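# Set a snap trap with three table-mounted robot arms

## Task

Cock the snap trap. For reference, the arms' feet sit on the tabletop in the scene frame (metres, heading in degrees counter-clockwise from +x): arm1 at x=-0.06, y=-0.43, z=+0.72, heading +90; arm2 at x=-0.50, y=+0.00, z=+0.72, heading +0; arm3 at x=+0.58, y=+0.00, z=+0.72, heading +180. Rotate the hammer across to the opposite side so the hold-down bar keeps it there. Lift the yellow pedal until the lip of its catch rests above the end of the bar. The trap must end up lying flat on the table. Any number of arms may help. A result held only by a robot does not count. Finish by opening the grippers and moving the arms away.

## Robot and tools

Setup: three identical i2rt Big YAM arms named arm1, arm2 and arm3. Each has six revolute joints, a two-finger gripper and a camera on its wrist. Two room cameras, cam_high and cam_low, are fixed and not carried by any robot. With joints 1 and 6 at zero and the hand level and pointing forward, the wrist camera rides on top of the hand and looks toward the fingertips. The hand reaches roughly 1.0 m from the joint-1 axis when fully stretched.

Frames: there is a single scene frame with its origin on the floor and +z up. The foot positions in the task are in this frame. "hand" is the point halfway between the fingertips. Its z axis runs along the fingers, and the fingers open and close along its y axis. No result line prints the true foot poses.

Joints (absolute targets; radians, except the gripper in metres; the tolerance for counting as arrived follows the range):
- joint1_rad: -2.879 to 2.879, ±0.045. Rotates the whole arm about its foot; positive is counter-clockwise seen from above; 0 unfolds the arm in its foot's heading.
- joint2_rad: 0 to 3.141, ±0.14. Shoulder; 0 puts the upper arm roughly level and pointing back, larger values raise it and then bring it forward.
- joint3_rad: 0 to 3.019, ±0.09. Elbow; 0 is fully folded, larger values open it.
- joint4_rad: -1.692 to 1.57, ±0.055. Hand pitch; positive tilts the fingers up.
- joint5_rad: -1.57 to 1.57, ±0.03. Sideways hand swing; positive goes to the arm's right.
- joint6_rad: -2.094 to 2.094, ±0.035. Hand roll; positive is clockwise viewed from behind the hand.
- gripper_m: 0 to 0.093, ±0.003. Gap between fingertips. Each finger pad squeezes with about 50 to 62 N at most, lower on some units.
Joints travel at different speeds, so the hand can take a wide, curved route between postures.

Tools:
- execute_actions(actions, cameras). "actions" is a list holding a single action or nothing. The action is an object keyed by arm name; each arm gets its own object with one key "joints", a dictionary from joint name to an absolute target (not an offset). Any subset of joints and arms may appear, e.g. {"arm1": {"joints": {"gripper_m": 0.05}}, "arm2": {"joints": {"joint1_rad": 0.3}}}. All named motions begin together and may finish at different moments. Joints or arms left out may still be driving toward earlier targets. An unknown key or out-of-range value rejects the whole call and nothing moves. "cameras" lists names from arm1_cam_wrist, arm2_cam_wrist, arm3_cam_wrist, cam_high, cam_low, or "all"; omitted, null or ["all"] returns every camera, [] returns none. The result gives each robot's state (joint_positions, joint torques, joint_status, on_its_own) and one image per requested camera, ordered as the "pictures" line names them. An empty list just reports state and images.
- wait(seconds): 0 to 10; commands nothing new, lets the scene run, then reports like an empty action.
- zoom_image(camera, region): enlarges part of that camera's most recent full image; region is [x0, y0, x1, y1] in pixels from the top-left, no larger than 504 by 504.
- read_manual(section): returns licence texts only ("licences"); moves nothing.
- finished_scene(scene): integer 1 or 2; irreversibly closes that scene after the last command has been held and reports whether the task succeeded, then opens the next scene with its own task. Answering without any tool call ends everything remaining.

Reading results: joint_status tells how each commanded motion in the last accepted action ended. "off_target" means it stopped short and may still be pushing. After "contact_stop" or "time_out" a joint holds where it stopped, except that a time_out joint can keep a target (or one a limited step from where it stands) and move there by itself if freed; on_its_own lists such joints, and its "held at" value is the target, not the current position. Sending a joint its reported position relieves the push. "joint command not followed" (often with a "cause:" line) means a self/inter-arm collision check blocked that arm's joint targets; those joints read "not_followed" and may be retried on every later action, while a gripper target in the same action still runs. Calls with no action never show this line. A very small change from the current position may not move a joint. Joints carrying a load sag over time. Torque readings include offsets, noise and friction, so treat them as rough hints.

What to avoid: the arms do not stop on contact and can push very hard. Pressing two robots hard together fails and ends the run; a hard hit may too. The collision check can react late and ignores fingers, gripper bodies and wrist cameras. Knocking anything out of the work area fails the task. Drops, slips, slams and heavy pushes count against you. Sustained pushing heats motors: a MOTOR HOT line appears from 85 °C, and at 100 °C that arm and its gripper go limp and fall (OVER-TEMPERATURE FAULT; unmet keys read "limit_stop_at_motor_heat", so resend them). Some heat carries into the next scene. While you are composing a reply the simulation keeps running and the robots hold the last command. The arms act independently; one being stuck does not pause the others. Finish with grippers open and arms clear of the trap.

Each tool is called after "Call:" as a command line: name --argument value for each argument, lists and objects as JSON in quotes; but a table of rows of numbers goes row by row, as --pt "numbers of a row", without its own name.

## Session

Call:
execute_actions --actions '[]'

Scene clock: 0.00 s.
Joint torques (N m, as the arm reports them, + toward a larger angle): no reading
arm1.joint_positions: joint1_rad=+0.008 joint2_rad=+0.443 joint3_rad=+1.464 joint4_rad=-1.547 joint5_rad=-0.010 joint6_rad=-0.011 gripper_m=+0.094
arm1.joint_status: not commanded
arm1.hand: x=-0.0678 y=-0.3106 z=+1.3028 quat_wxyz=(-0.347, +0.629, -0.595, -0.360) (m; scene frame)
arm2.joint_positions: joint1_rad=-0.010 joint2_rad=+0.454 joint3_rad=+1.457 joint4_rad=-1.541 joint5_rad=-0.003 joint6_rad=-0.015 gripper_m=+0.095
arm2.joint_status: not commanded
arm2.hand: x=-0.3756 y=+0.0065 z=+1.3438 quat_wxyz=(-0.496, +0.015, -0.868, +0.003) (m; scene frame)
arm3.joint_positions: joint1_rad=+0.002 joint2_rad=+0.437 joint3_rad=+1.473 joint4_rad=-1.547 joint5_rad=-0.012 joint6_rad=-0.001 gripper_m=+0.094
arm3.joint_status: not commanded
arm3.hand: x=+0.4572 y=+0.0097 z=+1.3579 quat_wxyz=(-0.002, +0.866, -0.019, -0.500) (m; scene frame)
pictures: arm1_cam_wrist, arm2_cam_wrist, arm3_cam_wrist, cam_high, cam_low
Images, in order (width x height): arm1_cam_wrist 504x504, arm2_cam_wrist 504x504, arm3_cam_wrist 504x504, cam_high 504x504, cam_low 504x504.

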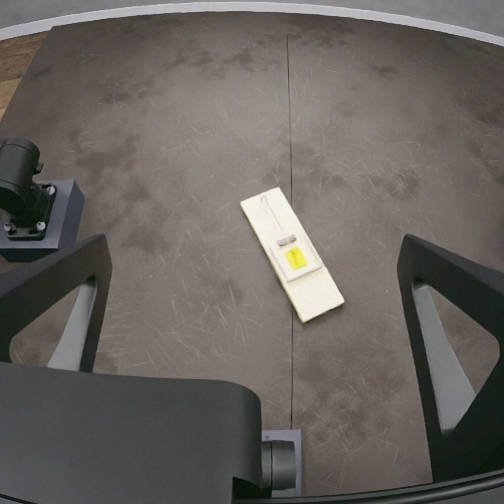

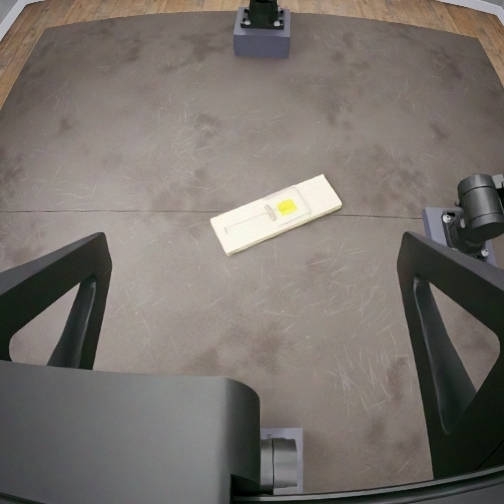

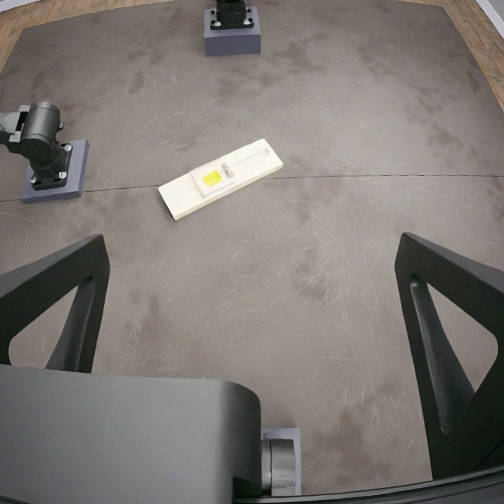

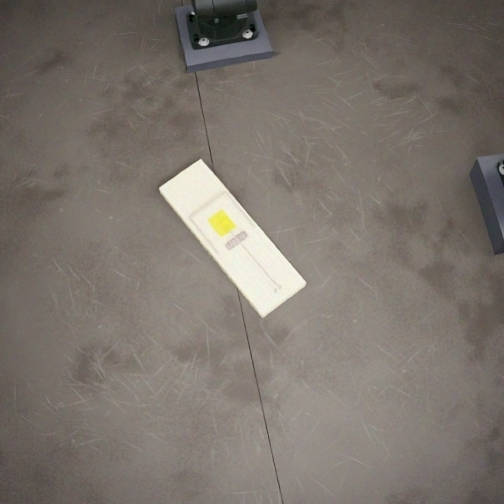

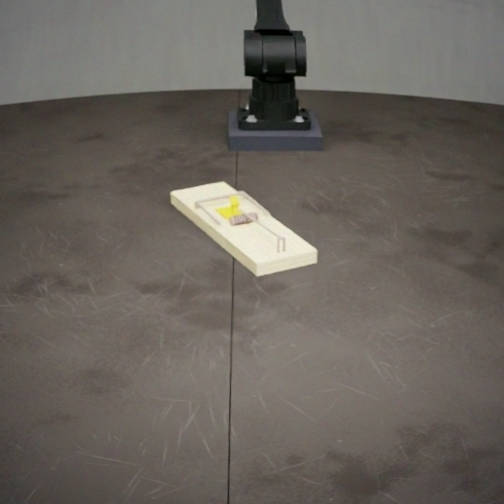

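Call:
zoom_image --camera "cam_low" --region '[160, 160, 330, 290]'

Call:
zoom_image --camera "cam_high" --region '[140, 140, 330, 330]'

Region (160, 160, 330, 290) of cam_low's 504x504 image, scaled by 2.965, with more detail than that image has; it fills the top 385 rows of this view, and the rest is white.

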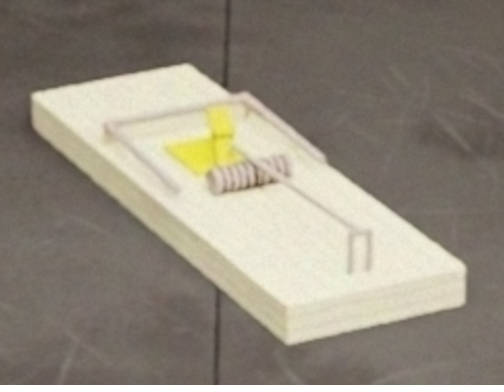

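Region (140, 140, 330, 330) of cam_high's 504x504 image, scaled by 2.653, with more detail than that image has.

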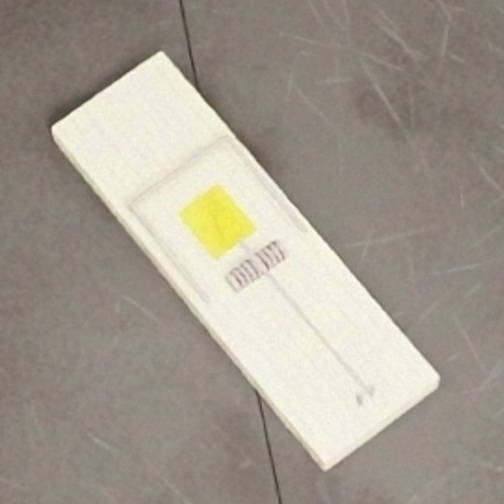

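Call:
execute_actions --actions '[{"arm1":{"joints":{"joint1_rad":-0.164,"joint2_rad":1.316,"joint3_rad":1.012,"joint4_rad":-1.267}}}]' --cameras '["arm1_cam_wrist","cam_high","cam_low"]'

Scene clock: 2.00 s.
Joint torques (N m, as the arm reports them, + toward a larger angle): arm1=[-1.6  -9.15 10.11  0.59 -0.02  0.08] | arm2=[0.49 4.9  7.5  2.62 0.03 0.04] | arm3=[-2.1   2.99  6.8   2.24  0.05  0.02]
arm1.joint_positions: joint1_rad=-0.154 joint2_rad=+1.305 joint3_rad=+0.992 joint4_rad=-1.275 joint5_rad=-0.010 joint6_rad=-0.011 gripper_m=+0.094
arm1.joint_status: all done
arm1.hand: x=-0.0186 y=-0.0860 z=+0.8973 quat_wxyz=(+0.008, +0.665, -0.746, +0.002) (m; scene frame)
arm2.joint_positions: joint1_rad=-0.010 joint2_rad=+0.454 joint3_rad=+1.457 joint4_rad=-1.541 joint5_rad=-0.003 joint6_rad=-0.015 gripper_m=+0.095
arm2.joint_status: not commanded
arm2.hand: x=-0.3756 y=+0.0065 z=+1.3438 quat_wxyz=(-0.496, +0.015, -0.868, +0.003) (m; scene frame)
arm3.joint_positions: joint1_rad=+0.002 joint2_rad=+0.437 joint3_rad=+1.473 joint4_rad=-1.547 joint5_rad=-0.012 joint6_rad=-0.001 gripper_m=+0.094
arm3.joint_status: not commanded
arm3.hand: x=+0.4572 y=+0.0097 z=+1.3579 quat_wxyz=(-0.002, +0.866, -0.019, -0.500) (m; scene frame)
pictures: arm1_cam_wrist, cam_high, cam_low
Images, in order (width x height): arm1_cam_wrist 504x504, cam_high 504x504, cam_low 504x504.

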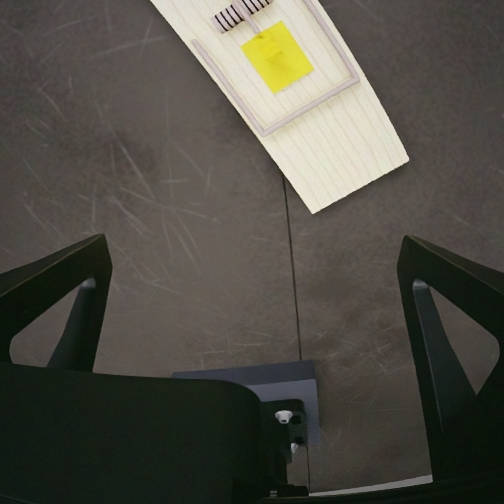

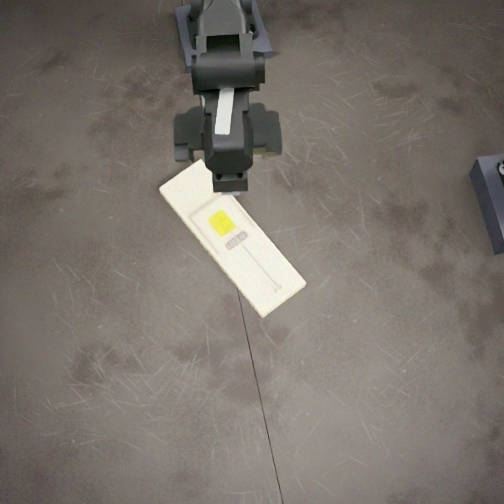

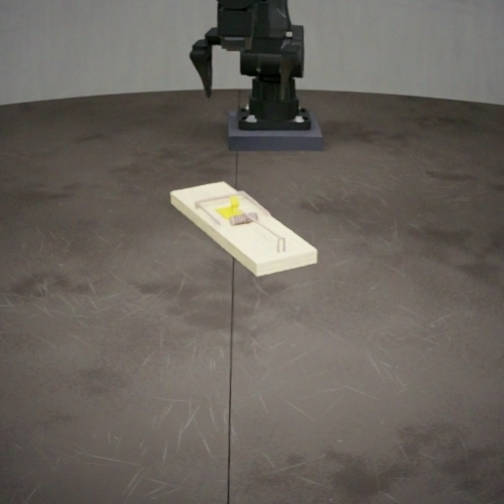

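Call:
execute_actions --actions '[{"arm1":{"joints":{"joint1_rad":-0.35,"joint2_rad":1.41,"joint3_rad":0.79,"joint4_rad":-0.935,"joint6_rad":-0.79}}}]' --cameras '["arm1_cam_wrist","cam_high","cam_low"]'

Scene clock: 3.97 s.
Joint torques (N m, as the arm reports them, + toward a larger angle): arm1=[  0.57 -10.73   8.18   0.96  -0.06   0.02] | arm2=[0.67 4.97 7.5  2.57 0.03 0.04] | arm3=[-2.1   3.    6.8   2.24  0.06  0.01]
arm1.joint_positions: joint1_rad=-0.353 joint2_rad=+1.417 joint3_rad=+0.777 joint4_rad=-0.949 joint5_rad=-0.010 joint6_rad=-0.781 gripper_m=+0.094
arm1.joint_status: all done
arm1.hand: x=+0.0449 y=-0.1145 z=+0.7885 quat_wxyz=(+0.008, +0.849, -0.529, -0.002) (m; scene frame)
arm2.joint_positions: joint1_rad=-0.010 joint2_rad=+0.454 joint3_rad=+1.457 joint4_rad=-1.541 joint5_rad=-0.003 joint6_rad=-0.015 gripper_m=+0.095
arm2.joint_status: not commanded
arm2.hand: x=-0.3756 y=+0.0065 z=+1.3438 quat_wxyz=(-0.496, +0.015, -0.868, +0.003) (m; scene frame)
arm3.joint_positions: joint1_rad=+0.002 joint2_rad=+0.437 joint3_rad=+1.473 joint4_rad=-1.547 joint5_rad=-0.012 joint6_rad=-0.001 gripper_m=+0.094
arm3.joint_status: not commanded
arm3.hand: x=+0.4572 y=+0.0097 z=+1.3579 quat_wxyz=(-0.002, +0.866, -0.019, -0.500) (m; scene frame)
pictures: arm1_cam_wrist, cam_high, cam_low
Images, in order (width x height): arm1_cam_wrist 504x504, cam_high 504x504, cam_low 504x504.

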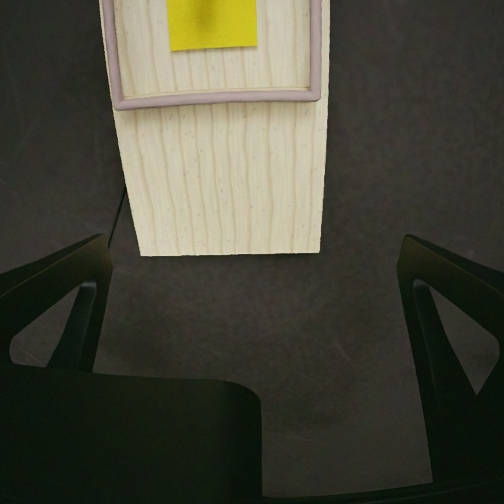

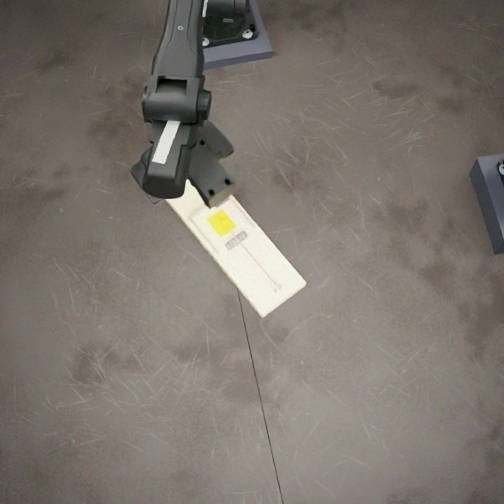

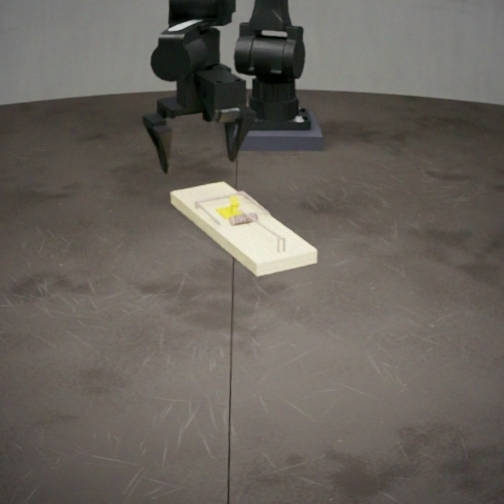

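Call:
execute_actions --actions '[{"arm1":{"joints":{"joint1_rad":-0.095,"joint2_rad":1.65,"joint3_rad":1.08,"joint4_rad":-0.965,"joint6_rad":-0.565,"gripper_m":0.03}}}]' --cameras '["arm1_cam_wrist","cam_low"]'

Scene clock: 5.70 s.
Joint torques (N m, as the arm reports them, + toward a larger angle): arm1=[ -0.65 -13.81   9.86   0.14  -0.12   0.13] | arm2=[0.52 4.97 7.46 2.62 0.03 0.04] | arm3=[-2.07  3.02  6.79  2.25  0.05  0.02]
arm1.joint_positions: joint1_rad=-0.087 joint2_rad=+1.646 joint3_rad=+1.046 joint4_rad=-0.958 joint5_rad=-0.010 joint6_rad=-0.574 gripper_m=+0.030
arm1.joint_status: all done
arm1.hand: x=-0.0361 y=+0.0055 z=+0.7888 quat_wxyz=(-0.005, +0.864, -0.503, -0.006) (m; scene frame)
arm2.joint_positions: joint1_rad=-0.010 joint2_rad=+0.454 joint3_rad=+1.457 joint4_rad=-1.541 joint5_rad=-0.003 joint6_rad=-0.015 gripper_m=+0.095
arm2.joint_status: not commanded
arm2.hand: x=-0.3756 y=+0.0065 z=+1.3438 quat_wxyz=(-0.496, +0.015, -0.868, +0.003) (m; scene frame)
arm3.joint_positions: joint1_rad=+0.002 joint2_rad=+0.437 joint3_rad=+1.473 joint4_rad=-1.547 joint5_rad=-0.012 joint6_rad=-0.001 gripper_m=+0.094
arm3.joint_status: not commanded
arm3.hand: x=+0.4572 y=+0.0097 z=+1.3579 quat_wxyz=(-0.002, +0.866, -0.019, -0.500) (m; scene frame)
pictures: arm1_cam_wrist, cam_low
Images, in order (width x height): arm1_cam_wrist 504x504, cam_low 504x504.

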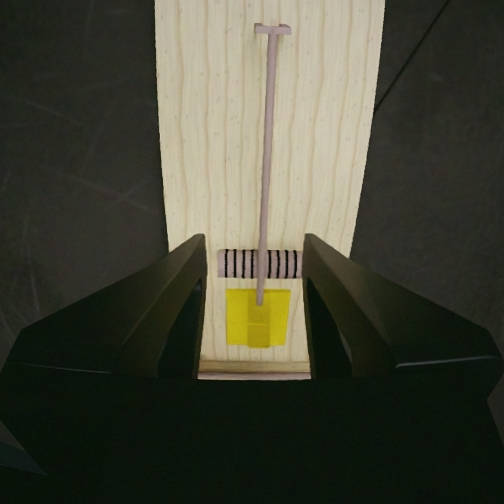

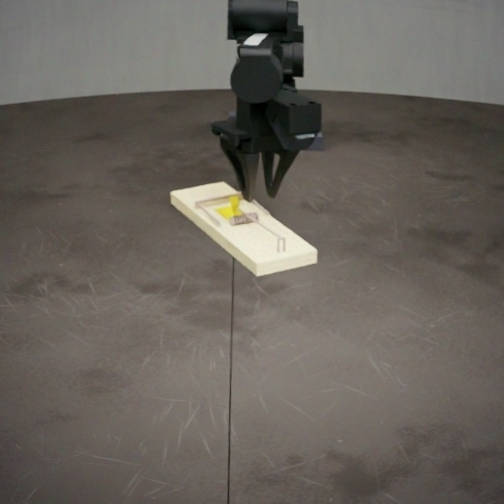

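Call:
execute_actions --actions '[{"arm1":{"joints":{"joint1_rad":-0.105,"joint2_rad":1.695,"joint3_rad":1.03,"joint4_rad":-0.885,"joint6_rad":-0.565}}}]' --cameras '["arm1_cam_wrist","cam_low"]'

Call:
zoom_image --camera "cam_low" --region '[160, 140, 340, 290]'

Scene clock: 6.67 s.
Joint torques (N m, as the arm reports them, + toward a larger angle): arm1=[ -1.48 -13.97   7.02   1.07   0.     0.12] | arm2=[0.66 4.97 7.46 2.56 0.05 0.02] | arm3=[-2.06  2.98  6.78  2.25  0.05  0.02]
arm1.joint_positions: joint1_rad=-0.090 joint2_rad=+1.683 joint3_rad=+1.031 joint4_rad=-0.900 joint5_rad=-0.010 joint6_rad=-0.573 gripper_m=+0.030
arm1.joint_status: all done
arm1.hand: x=-0.0343 y=+0.0091 z=+0.7688 quat_wxyz=(-0.008, +0.863, -0.505, -0.008) (m; scene frame)
arm2.joint_positions: joint1_rad=-0.010 joint2_rad=+0.454 joint3_rad=+1.457 joint4_rad=-1.541 joint5_rad=-0.003 joint6_rad=-0.015 gripper_m=+0.095
arm2.joint_status: not commanded
arm2.hand: x=-0.3756 y=+0.0065 z=+1.3438 quat_wxyz=(-0.496, +0.015, -0.868, +0.003) (m; scene frame)
arm3.joint_positions: joint1_rad=+0.002 joint2_rad=+0.437 joint3_rad=+1.473 joint4_rad=-1.547 joint5_rad=-0.012 joint6_rad=-0.001 gripper_m=+0.094
arm3.joint_status: not commanded
arm3.hand: x=+0.4572 y=+0.0097 z=+1.3579 quat_wxyz=(-0.002, +0.866, -0.019, -0.500) (m; scene frame)
pictures: arm1_cam_wrist, cam_low
Images, in order (width x height): arm1_cam_wrist 504x504, cam_low 504x504.

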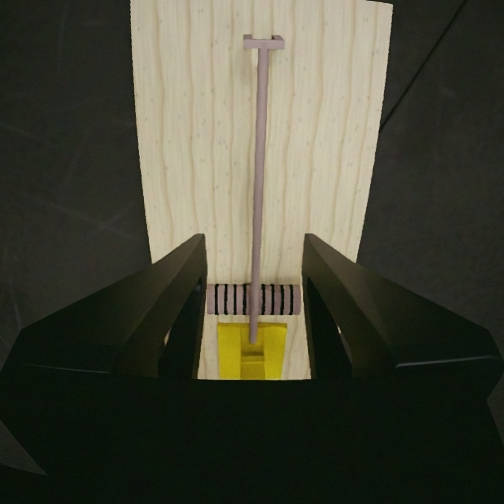

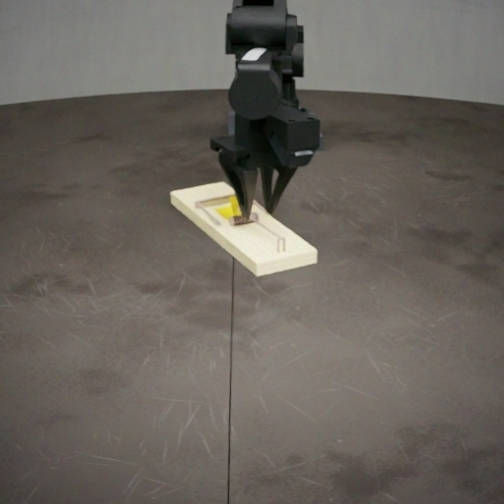

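Region (160, 140, 340, 290) of cam_low's 504x504 image, scaled by 2.800, with more detail than that image has.

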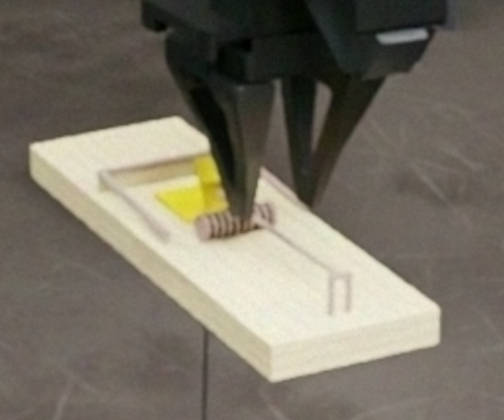

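Call:
execute_actions --actions '[{"arm1":{"joints":{"joint2_rad":1.72,"joint3_rad":1.008,"joint4_rad":-0.85}}}]' --cameras '["arm1_cam_wrist","cam_low"]'

Call:
zoom_image --camera "cam_low" --region '[160, 140, 340, 290]'

Scene clock: 7.53 s.
Joint torques (N m, as the arm reports them, + toward a larger angle): arm1=[ -1.81 -12.42   6.65   1.04  -0.05   0.06] | arm2=[0.46 5.02 7.49 2.55 0.05 0.05] | arm3=[-2.08  2.98  6.79  2.25  0.05  0.02]
arm1.joint_positions: joint1_rad=-0.090 joint2_rad=+1.706 joint3_rad=+1.009 joint4_rad=-0.865 joint5_rad=-0.010 joint6_rad=-0.573 gripper_m=+0.030
arm1.joint_status: all done
arm1.hand: x=-0.0345 y=+0.0047 z=+0.7528 quat_wxyz=(-0.004, +0.863, -0.505, -0.006) (m; scene frame)
arm2.joint_positions: joint1_rad=-0.010 joint2_rad=+0.454 joint3_rad=+1.457 joint4_rad=-1.541 joint5_rad=-0.003 joint6_rad=-0.015 gripper_m=+0.095
arm2.joint_status: not commanded
arm2.hand: x=-0.3756 y=+0.0065 z=+1.3438 quat_wxyz=(-0.496, +0.015, -0.868, +0.003) (m; scene frame)
arm3.joint_positions: joint1_rad=+0.002 joint2_rad=+0.437 joint3_rad=+1.473 joint4_rad=-1.547 joint5_rad=-0.012 joint6_rad=-0.001 gripper_m=+0.094
arm3.joint_status: not commanded
arm3.hand: x=+0.4572 y=+0.0097 z=+1.3579 quat_wxyz=(-0.002, +0.866, -0.019, -0.500) (m; scene frame)
pictures: arm1_cam_wrist, cam_low
Images, in order (width x height): arm1_cam_wrist 504x504, cam_low 504x504.

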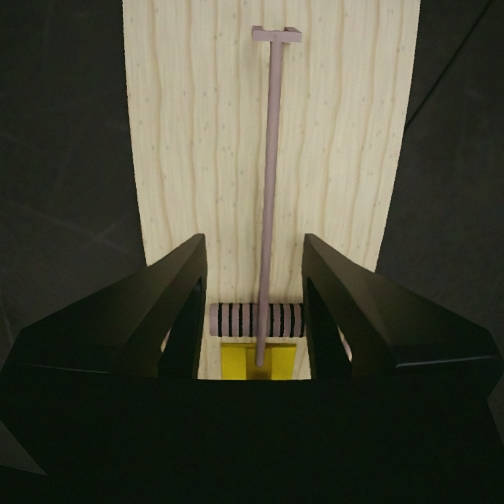

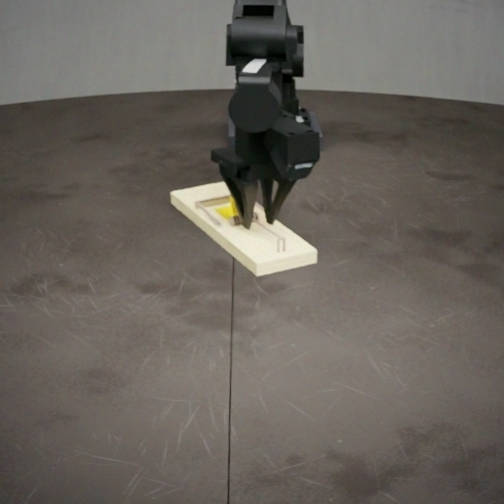

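Region (160, 140, 340, 290) of cam_low's 504x504 image, scaled by 2.800, with more detail than that image has.

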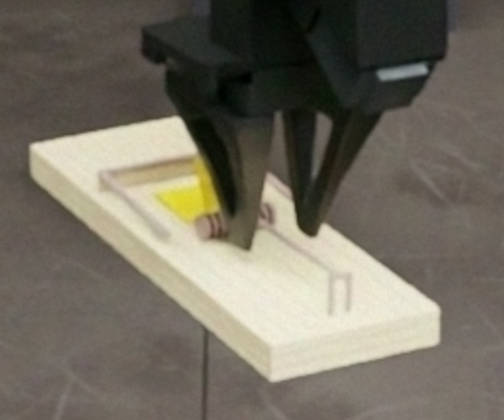

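Call:
execute_actions --actions '[{"arm1":{"joints":{"joint2_rad":1.735,"joint3_rad":1.003,"joint4_rad":-0.825}}}]' --cameras '[]'

Call:
execute_actions --actions '[{"arm1":{"joints":{"gripper_m":0.0}}}]' --cameras '["arm1_cam_wrist","cam_low"]'

Scene clock: 8.30 s.
Joint torques (N m, as the arm reports them, + toward a larger angle): arm1=[ -1.56 -13.48   6.42   1.28  -0.08   0.08] | arm2=[0.6  4.96 7.51 2.55 0.03 0.04] | arm3=[-2.06  2.99  6.79  2.24  0.05  0.02]
arm1.joint_positions: joint1_rad=-0.090 joint2_rad=+1.717 joint3_rad=+1.009 joint4_rad=-0.839 joint5_rad=-0.010 joint6_rad=-0.573 gripper_m=+0.030
arm1.joint_status: all done
arm1.hand: x=-0.0342 y=+0.0095 z=+0.7485 quat_wxyz=(-0.010, +0.863, -0.505, -0.009) (m; scene frame)
arm2.joint_positions: joint1_rad=-0.010 joint2_rad=+0.454 joint3_rad=+1.457 joint4_rad=-1.541 joint5_rad=-0.003 joint6_rad=-0.015 gripper_m=+0.095
arm2.joint_status: not commanded
arm2.hand: x=-0.3756 y=+0.0065 z=+1.3438 quat_wxyz=(-0.496, +0.015, -0.868, +0.003) (m; scene frame)
arm3.joint_positions: joint1_rad=+0.002 joint2_rad=+0.437 joint3_rad=+1.473 joint4_rad=-1.547 joint5_rad=-0.012 joint6_rad=-0.001 gripper_m=+0.094
arm3.joint_status: not commanded
arm3.hand: x=+0.4572 y=+0.0097 z=+1.3579 quat_wxyz=(-0.002, +0.866, -0.019, -0.500) (m; scene frame)
pictures: none
No camera images: the call's "cameras" was empty. Leave "cameras" out to get every camera's image.

Scene clock: 8.83 s.
Joint torques (N m, as the arm reports them, + toward a larger angle): arm1=[ -1.71 -13.96   6.34   0.91  -0.04   0.1 ] | arm2=[0.58 4.95 7.47 2.61 0.02 0.02] | arm3=[-2.08  3.01  6.8   2.24  0.05  0.02]
arm1.joint_positions: joint1_rad=-0.090 joint2_rad=+1.717 joint3_rad=+1.009 joint4_rad=-0.839 joint5_rad=-0.010 joint6_rad=-0.570 gripper_m=+0.001
arm1.joint_status: all done
arm1.hand: x=-0.0341 y=+0.0096 z=+0.7485 quat_wxyz=(-0.011, +0.862, -0.506, -0.009) (m; scene frame)
arm2.joint_positions: joint1_rad=-0.010 joint2_rad=+0.454 joint3_rad=+1.457 joint4_rad=-1.541 joint5_rad=-0.003 joint6_rad=-0.015 gripper_m=+0.095
arm2.joint_status: not commanded
arm2.hand: x=-0.3756 y=+0.0065 z=+1.3438 quat_wxyz=(-0.496, +0.015, -0.868, +0.003) (m; scene frame)
arm3.joint_positions: joint1_rad=+0.002 joint2_rad=+0.437 joint3_rad=+1.473 joint4_rad=-1.547 joint5_rad=-0.012 joint6_rad=-0.001 gripper_m=+0.094
arm3.joint_status: not commanded
arm3.hand: x=+0.4572 y=+0.0097 z=+1.3579 quat_wxyz=(-0.002, +0.866, -0.019, -0.500) (m; scene frame)
pictures: arm1_cam_wrist, cam_low
Images, in order (width x height): arm1_cam_wrist 504x504, cam_low 504x504.

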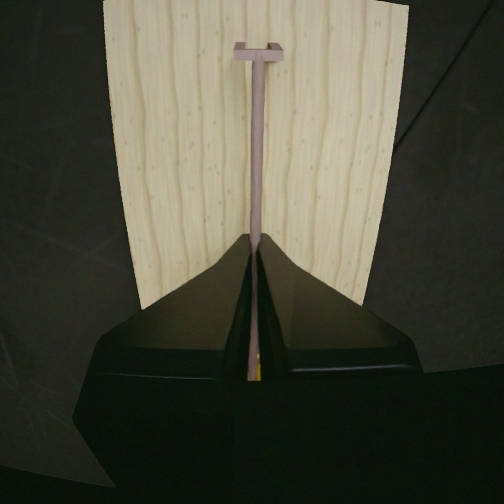

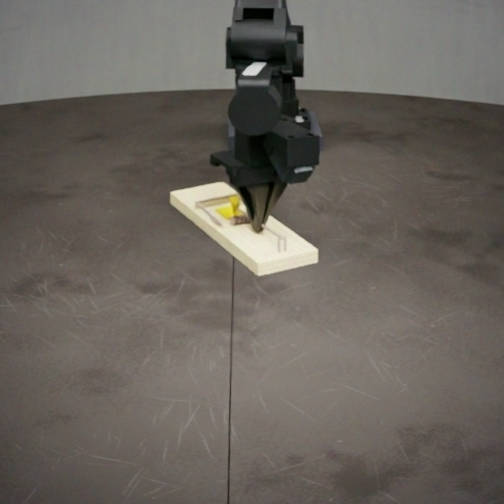

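Call:
execute_actions --actions '[{"arm1":{"joints":{"joint1_rad":-0.065,"joint2_rad":1.665,"joint3_rad":1.11,"joint4_rad":-0.96,"joint6_rad":-0.545}}}]' --cameras '["arm1_cam_wrist","cam_low"]'

Scene clock: 9.83 s.
Joint torques (N m, as the arm reports them, + toward a larger angle): arm1=[  0.88 -15.85  10.55  -0.1   -0.03   0.18] | arm2=[0.5  5.08 7.45 2.56 0.04 0.03] | arm3=[-2.09  2.99  6.79  2.24  0.05  0.01]
arm1.joint_positions: joint1_rad=-0.079 joint2_rad=+1.672 joint3_rad=+1.068 joint4_rad=-0.948 joint5_rad=-0.010 joint6_rad=-0.553 gripper_m=+0.001
arm1.joint_status: all done
arm1.hand: x=-0.0388 y=+0.0163 z=+0.7849 quat_wxyz=(-0.008, +0.861, -0.509, -0.008) (m; scene frame)
arm2.joint_positions: joint1_rad=-0.010 joint2_rad=+0.454 joint3_rad=+1.457 joint4_rad=-1.541 joint5_rad=-0.003 joint6_rad=-0.015 gripper_m=+0.095
arm2.joint_status: not commanded
arm2.hand: x=-0.3756 y=+0.0065 z=+1.3438 quat_wxyz=(-0.496, +0.015, -0.868, +0.003) (m; scene frame)
arm3.joint_positions: joint1_rad=+0.002 joint2_rad=+0.437 joint3_rad=+1.473 joint4_rad=-1.547 joint5_rad=-0.012 joint6_rad=-0.001 gripper_m=+0.094
arm3.joint_status: not commanded
arm3.hand: x=+0.4572 y=+0.0097 z=+1.3579 quat_wxyz=(-0.002, +0.866, -0.019, -0.500) (m; scene frame)
pictures: arm1_cam_wrist, cam_low
Images, in order (width x height): arm1_cam_wrist 504x504, cam_low 504x504.

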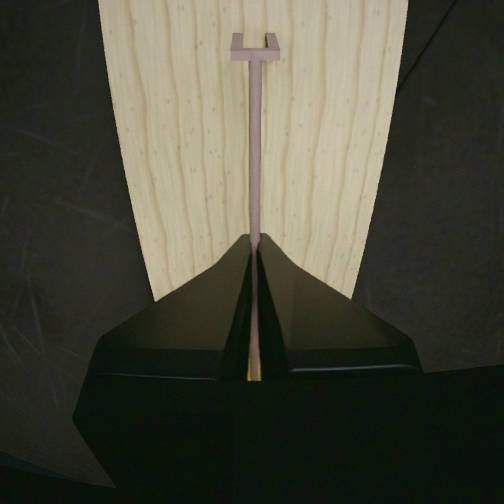

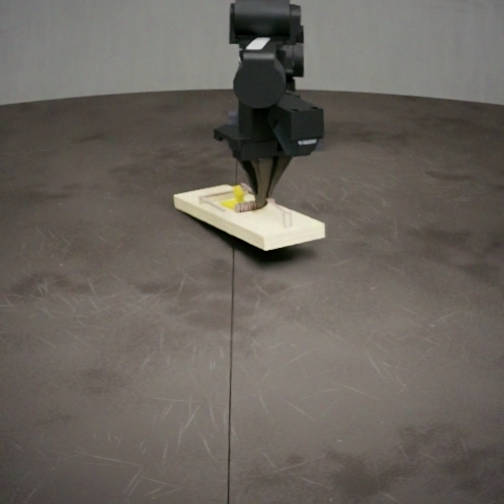

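Call:
execute_actions --actions '[{"arm1":{"joints":{"joint2_rad":1.73,"joint3_rad":1.02,"joint4_rad":-0.84}},"arm2":{"joints":{"joint1_rad":0.11,"joint2_rad":1.596,"joint3_rad":0.43,"joint4_rad":0.41,"joint6_rad":-1.57,"gripper_m":0}}}]' --cameras '["arm2_cam_wrist","cam_high","cam_low"]'

Scene clock: 12.27 s.
Joint torques (N m, as the arm reports them, + toward a larger angle): arm1=[  0.25 -14.43   6.98   0.92  -0.06   0.02] | arm2=[ 1.15 -7.97  4.91  3.25 -0.04 -0.04] | arm3=[-2.08  2.98  6.79  2.24  0.05  0.02]
arm1.joint_positions: joint1_rad=-0.079 joint2_rad=+1.723 joint3_rad=+1.019 joint4_rad=-0.849 joint5_rad=-0.010 joint6_rad=-0.541 gripper_m=+0.001
arm1.joint_status: all done
arm1.hand: x=-0.0391 y=+0.0114 z=+0.7487 quat_wxyz=(-0.008, +0.858, -0.514, -0.008) (m; scene frame)
arm2.joint_positions: joint1_rad=+0.101 joint2_rad=+1.599 joint3_rad=+0.427 joint4_rad=+0.379 joint5_rad=-0.003 joint6_rad=-1.559 gripper_m=+0.001
arm2.joint_status: all done
arm2.hand: x=-0.0817 y=+0.0519 z=+0.7714 quat_wxyz=(-0.285, +0.691, -0.614, +0.253) (m; scene frame)
arm3.joint_positions: joint1_rad=+0.002 joint2_rad=+0.437 joint3_rad=+1.473 joint4_rad=-1.547 joint5_rad=-0.012 joint6_rad=-0.001 gripper_m=+0.094
arm3.joint_status: not commanded
arm3.hand: x=+0.4572 y=+0.0097 z=+1.3579 quat_wxyz=(-0.002, +0.866, -0.019, -0.500) (m; scene frame)
pictures: arm2_cam_wrist, cam_high, cam_low
Images, in order (width x height): arm2_cam_wrist 504x504, cam_high 504x504, cam_low 504x504.

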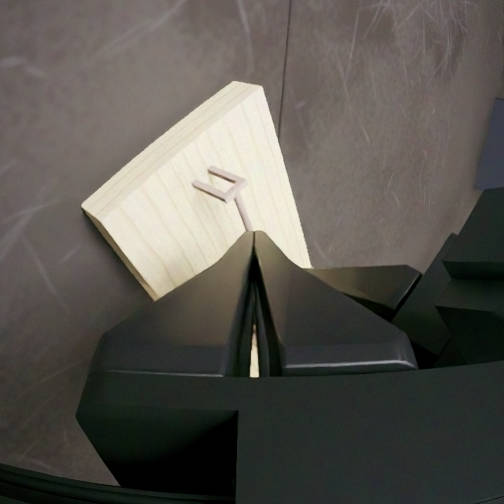

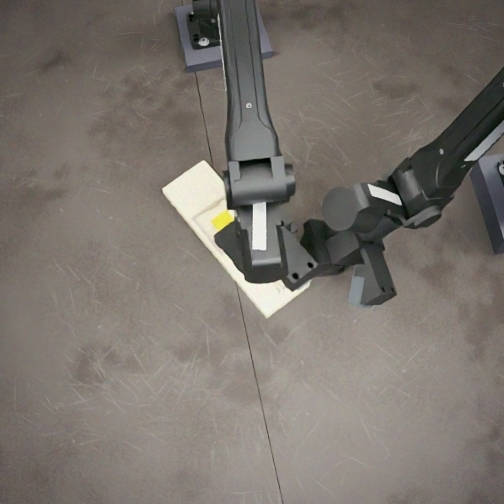

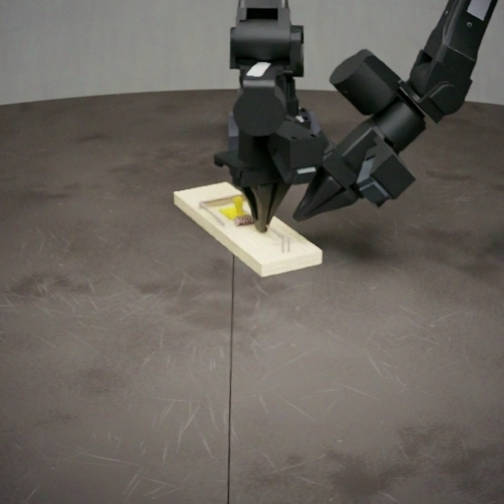

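Call:
execute_actions --actions '[{"arm2":{"joints":{"joint1_rad":0.13,"joint2_rad":1.69}}}]' --cameras '["arm2_cam_wrist","cam_low"]'

Call:
execute_actions --actions '[{"arm1":{"joints":{"joint1_rad":-0.05,"joint2_rad":1.675,"joint3_rad":1.13,"joint4_rad":-0.975,"joint6_rad":-0.52}}}]' --cameras '["arm2_cam_wrist","cam_low"]'

Scene clock: 13.17 s.
Joint torques (N m, as the arm reports them, + toward a larger angle): arm1=[  0.19 -14.75   6.89   0.85  -0.12  -0.02] | arm2=[ 1.62 -8.74  3.93  2.47 -0.05  0.01] | arm3=[-2.06  2.99  6.79  2.25  0.05  0.02]
arm1.joint_positions: joint1_rad=-0.079 joint2_rad=+1.723 joint3_rad=+1.019 joint4_rad=-0.848 joint5_rad=-0.009 joint6_rad=-0.540 gripper_m=+0.001
arm1.joint_status: not commanded
arm1.hand: x=-0.0389 y=+0.0116 z=+0.7487 quat_wxyz=(-0.008, +0.858, -0.514, -0.007) (m; scene frame)
arm2.joint_positions: joint1_rad=+0.119 joint2_rad=+1.693 joint3_rad=+0.427 joint4_rad=+0.395 joint5_rad=-0.003 joint6_rad=-1.562 gripper_m=+0.001
arm2.joint_status: all done
arm2.hand: x=-0.0951 y=+0.0575 z=+0.7372 quat_wxyz=(-0.260, +0.708, -0.616, +0.228) (m; scene frame)
arm3.joint_positions: joint1_rad=+0.002 joint2_rad=+0.437 joint3_rad=+1.473 joint4_rad=-1.547 joint5_rad=-0.012 joint6_rad=-0.001 gripper_m=+0.094
arm3.joint_status: not commanded
arm3.hand: x=+0.4572 y=+0.0097 z=+1.3579 quat_wxyz=(-0.002, +0.866, -0.019, -0.500) (m; scene frame)
pictures: arm2_cam_wrist, cam_low
Images, in order (width x height): arm2_cam_wrist 504x504, cam_low 504x504.

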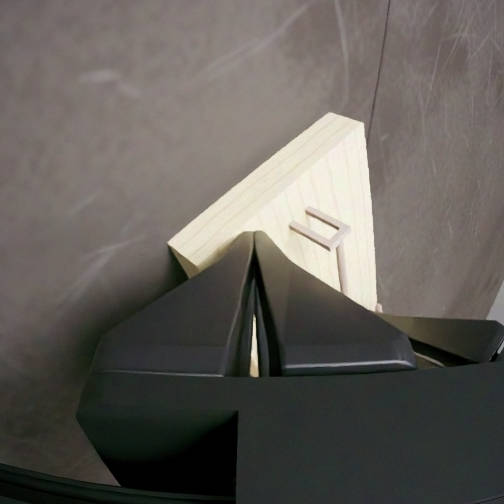

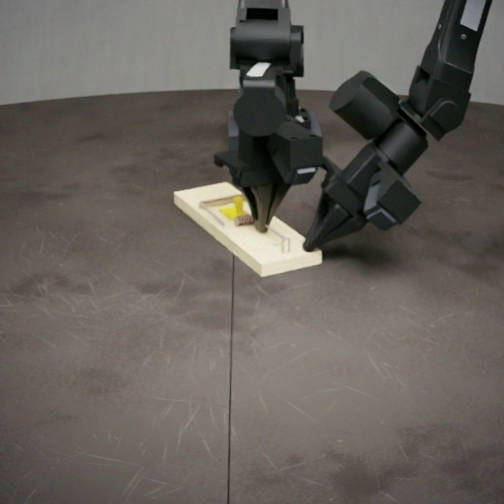

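Scene clock: 13.97 s.
Joint torques (N m, as the arm reports them, + toward a larger angle): arm1=[  1.75 -17.26  11.42   0.06  -0.22   0.07] | arm2=[ 1.28 -8.02  4.08  2.41 -0.07  0.01] | arm3=[-2.11  3.02  6.79  2.25  0.05  0.02]
arm1.joint_positions: joint1_rad=-0.069 joint2_rad=+1.700 joint3_rad=+1.074 joint4_rad=-0.963 joint5_rad=-0.006 joint6_rad=-0.521 gripper_m=+0.001
arm1.joint_status: all done
arm1.hand: x=-0.0427 y=+0.0124 z=+0.7748 quat_wxyz=(+0.008, +0.855, -0.519, +0.003) (m; scene frame)
arm2.joint_positions: joint1_rad=+0.119 joint2_rad=+1.690 joint3_rad=+0.427 joint4_rad=+0.398 joint5_rad=-0.002 joint6_rad=-1.562 gripper_m=+0.001
arm2.joint_status: not commanded
arm2.hand: x=-0.0940 y=+0.0576 z=+0.7389 quat_wxyz=(-0.262, +0.707, -0.615, +0.230) (m; scene frame)
arm3.joint_positions: joint1_rad=+0.002 joint2_rad=+0.437 joint3_rad=+1.473 joint4_rad=-1.547 joint5_rad=-0.012 joint6_rad=-0.001 gripper_m=+0.094
arm3.joint_status: not commanded
arm3.hand: x=+0.4572 y=+0.0097 z=+1.3579 quat_wxyz=(-0.002, +0.866, -0.019, -0.500) (m; scene frame)
pictures: arm2_cam_wrist, cam_low
Images, in order (width x height): arm2_cam_wrist 504x504, cam_low 504x504.

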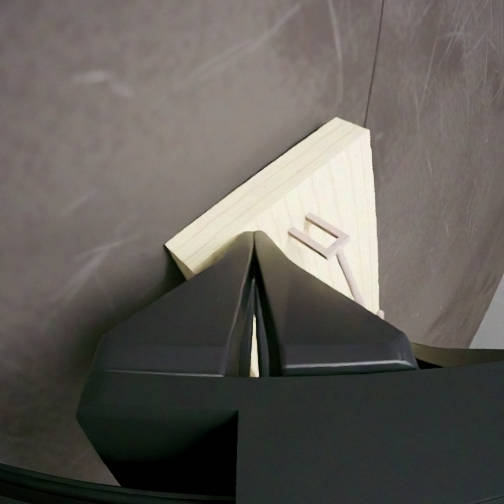

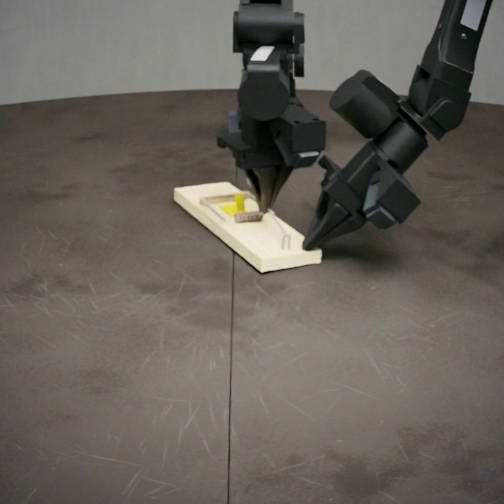

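Call:
execute_actions --actions '[{"arm3":{"joints":{"joint1_rad":-0.025,"joint2_rad":2.04,"joint3_rad":0.715,"joint4_rad":0.93,"joint6_rad":1.57,"gripper_m":0}}}]' --cameras '["arm3_cam_wrist","cam_low"]'

Scene clock: 16.50 s.
Joint torques (N m, as the arm reports them, + toward a larger angle): arm1=[  0.64 -16.25  11.36  -0.11  -0.21   0.09] | arm2=[ 1.49 -8.17  4.13  2.32 -0.06  0.03] | arm3=[ -2.87 -13.93   3.05   3.15   0.15   0.03]
arm1.joint_positions: joint1_rad=-0.069 joint2_rad=+1.700 joint3_rad=+1.074 joint4_rad=-0.963 joint5_rad=-0.006 joint6_rad=-0.521 gripper_m=+0.001
arm1.joint_status: not commanded
arm1.hand: x=-0.0427 y=+0.0124 z=+0.7748 quat_wxyz=(+0.008, +0.855, -0.519, +0.003) (m; scene frame)
arm2.joint_positions: joint1_rad=+0.119 joint2_rad=+1.690 joint3_rad=+0.427 joint4_rad=+0.398 joint5_rad=-0.002 joint6_rad=-1.562 gripper_m=+0.001
arm2.joint_status: not commanded
arm2.hand: x=-0.0940 y=+0.0576 z=+0.7389 quat_wxyz=(-0.262, +0.707, -0.615, +0.230) (m; scene frame)
arm3.joint_positions: joint1_rad=-0.014 joint2_rad=+2.029 joint3_rad=+0.719 joint4_rad=+0.904 joint5_rad=-0.014 joint6_rad=+1.561 gripper_m=+0.000
arm3.joint_status: all done
arm3.hand: x=+0.0064 y=+0.0340 z=+0.7660 quat_wxyz=(+0.379, +0.577, -0.607, -0.393) (m; scene frame)
pictures: arm3_cam_wrist, cam_low
Images, in order (width x height): arm3_cam_wrist 504x504, cam_low 504x504.

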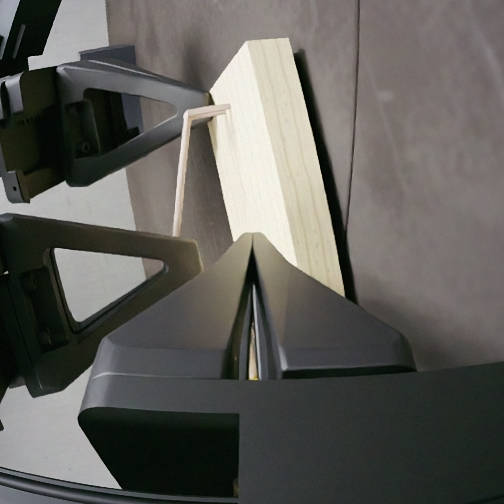

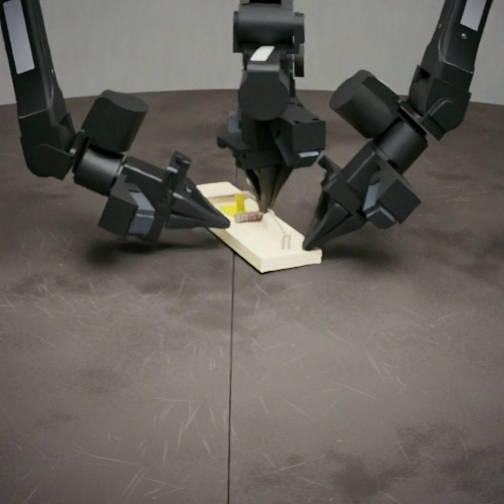

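Call:
execute_actions --actions '[{"arm3":{"joints":{"joint1_rad":-0.032,"joint2_rad":2.085,"joint3_rad":0.94,"joint4_rad":0.67}}}]' --cameras '["arm3_cam_wrist","arm1_cam_wrist","cam_low"]'

Scene clock: 17.63 s.
Joint torques (N m, as the arm reports them, + toward a larger angle): arm1=[  0.19 -16.73  11.4   -0.22  -0.15   0.09] | arm2=[ 1.26 -8.15  4.1   2.41 -0.04  0.01] | arm3=[ -2.88 -15.6    6.45   1.36   0.16   0.02]
arm1.joint_positions: joint1_rad=-0.065 joint2_rad=+1.699 joint3_rad=+1.074 joint4_rad=-0.965 joint5_rad=-0.006 joint6_rad=-0.519 gripper_m=+0.001
arm1.joint_status: not commanded
arm1.hand: x=-0.0447 y=+0.0122 z=+0.7751 quat_wxyz=(+0.008, +0.856, -0.518, +0.003) (m; scene frame)
arm2.joint_positions: joint1_rad=+0.119 joint2_rad=+1.690 joint3_rad=+0.427 joint4_rad=+0.398 joint5_rad=-0.002 joint6_rad=-1.562 gripper_m=+0.001
arm2.joint_status: not commanded
arm2.hand: x=-0.0940 y=+0.0576 z=+0.7389 quat_wxyz=(-0.262, +0.707, -0.615, +0.230) (m; scene frame)
arm3.joint_positions: joint1_rad=-0.021 joint2_rad=+2.070 joint3_rad=+0.913 joint4_rad=+0.687 joint5_rad=-0.014 joint6_rad=+1.561 gripper_m=+0.000
arm3.joint_status: all done
arm3.hand: x=-0.0541 y=+0.0419 z=+0.7605 quat_wxyz=(+0.359, +0.587, -0.622, -0.374) (m; scene frame)
pictures: arm1_cam_wrist, arm3_cam_wrist, cam_low
Images, in order (width x height): arm1_cam_wrist 504x504, arm3_cam_wrist 504x504, cam_low 504x504.

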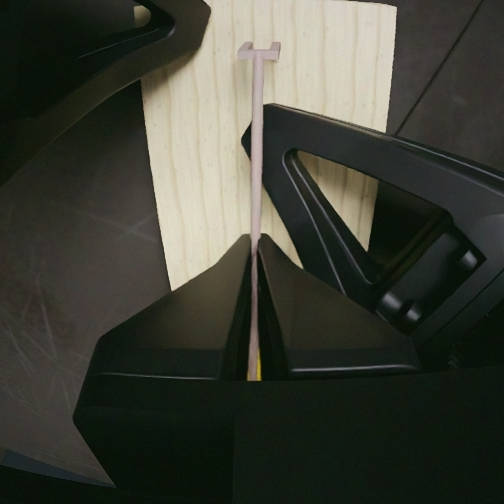

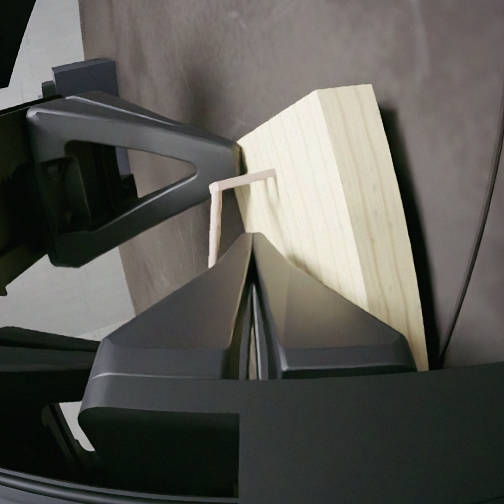

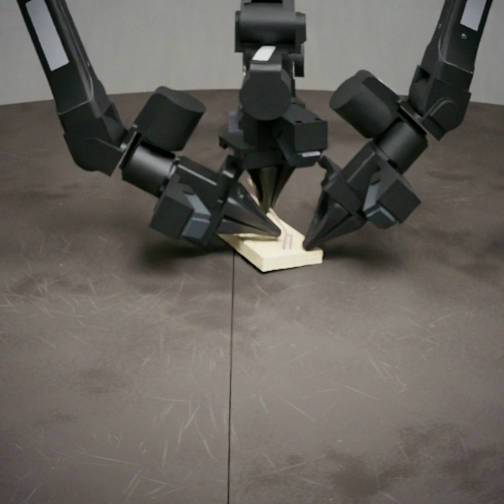

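Call:
execute_actions --actions '[{"arm1":{"joints":{"gripper_m":0.012}},"arm3":{"joints":{"joint3_rad":0.965,"joint4_rad":0.65}}}]' --cameras '[]'

Call:
execute_actions --actions '[{"arm1":{"joints":{"joint2_rad":1.45,"joint3_rad":1.2,"joint4_rad":-1.2}}}]' --cameras '["arm3_cam_wrist","arm1_cam_wrist","cam_low"]'

Scene clock: 18.40 s.
Joint torques (N m, as the arm reports them, + toward a larger angle): arm1=[  1.16 -16.24  10.87  -0.05  -0.06   0.  ] | arm2=[ 1.24 -8.16  4.13  2.44 -0.05  0.02] | arm3=[ -2.11 -15.75   7.24   1.39   0.08  -0.01]
arm1.joint_positions: joint1_rad=-0.062 joint2_rad=+1.683 joint3_rad=+1.081 joint4_rad=-0.967 joint5_rad=-0.011 joint6_rad=-0.518 gripper_m=+0.012
arm1.joint_status: all done
arm1.hand: x=-0.0465 y=+0.0169 z=+0.7844 quat_wxyz=(+0.000, +0.856, -0.517, -0.004) (m; scene frame)
arm2.joint_positions: joint1_rad=+0.119 joint2_rad=+1.690 joint3_rad=+0.427 joint4_rad=+0.398 joint5_rad=-0.002 joint6_rad=-1.562 gripper_m=+0.001
arm2.joint_status: not commanded
arm2.hand: x=-0.0940 y=+0.0576 z=+0.7389 quat_wxyz=(-0.262, +0.707, -0.615, +0.230) (m; scene frame)
arm3.joint_positions: joint1_rad=-0.028 joint2_rad=+2.070 joint3_rad=+0.929 joint4_rad=+0.666 joint5_rad=-0.011 joint6_rad=+1.564 gripper_m=+0.000
arm3.joint_status: all done
arm3.hand: x=-0.0584 y=+0.0475 z=+0.7615 quat_wxyz=(+0.356, +0.584, -0.627, -0.374) (m; scene frame)
pictures: none
No camera images: the call's "cameras" was empty. Leave "cameras" out to get every camera's image.

Scene clock: 19.60 s.
Joint torques (N m, as the arm reports them, + toward a larger angle): arm1=[  1.91 -11.27  10.65  -0.12   0.04   0.  ] | arm2=[ 1.31 -7.93  4.07  2.42 -0.05  0.02] | arm3=[ -2.13 -15.7    7.31   1.37   0.07  -0.02]
arm1.joint_positions: joint1_rad=-0.062 joint2_rad=+1.439 joint3_rad=+1.175 joint4_rad=-1.186 joint5_rad=-0.011 joint6_rad=-0.518 gripper_m=+0.012
arm1.joint_status: all done
arm1.hand: x=-0.0473 y=+0.0070 z=+0.9184 quat_wxyz=(-0.052, +0.855, -0.515, -0.033) (m; scene frame)
arm2.joint_positions: joint1_rad=+0.119 joint2_rad=+1.690 joint3_rad=+0.427 joint4_rad=+0.398 joint5_rad=-0.002 joint6_rad=-1.562 gripper_m=+0.001
arm2.joint_status: not commanded
arm2.hand: x=-0.0940 y=+0.0576 z=+0.7389 quat_wxyz=(-0.262, +0.707, -0.615, +0.230) (m; scene frame)
arm3.joint_positions: joint1_rad=-0.028 joint2_rad=+2.070 joint3_rad=+0.929 joint4_rad=+0.666 joint5_rad=-0.011 joint6_rad=+1.565 gripper_m=+0.000
arm3.joint_status: not commanded
arm3.hand: x=-0.0584 y=+0.0475 z=+0.7615 quat_wxyz=(+0.356, +0.584, -0.627, -0.373) (m; scene frame)
pictures: arm1_cam_wrist, arm3_cam_wrist, cam_low
Images, in order (width x height): arm1_cam_wrist 504x504, arm3_cam_wrist 504x504, cam_low 504x504.

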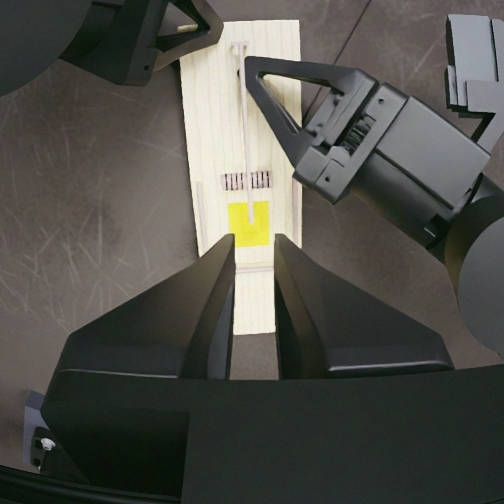

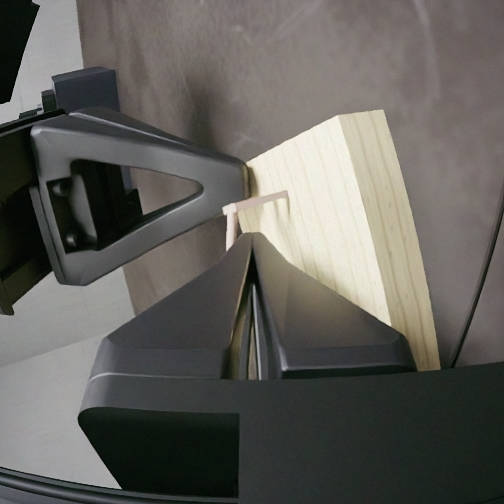

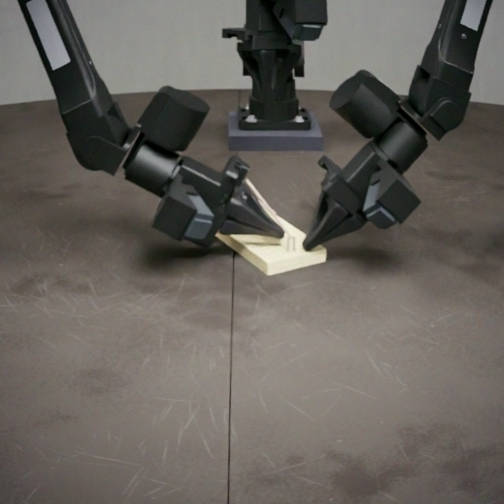

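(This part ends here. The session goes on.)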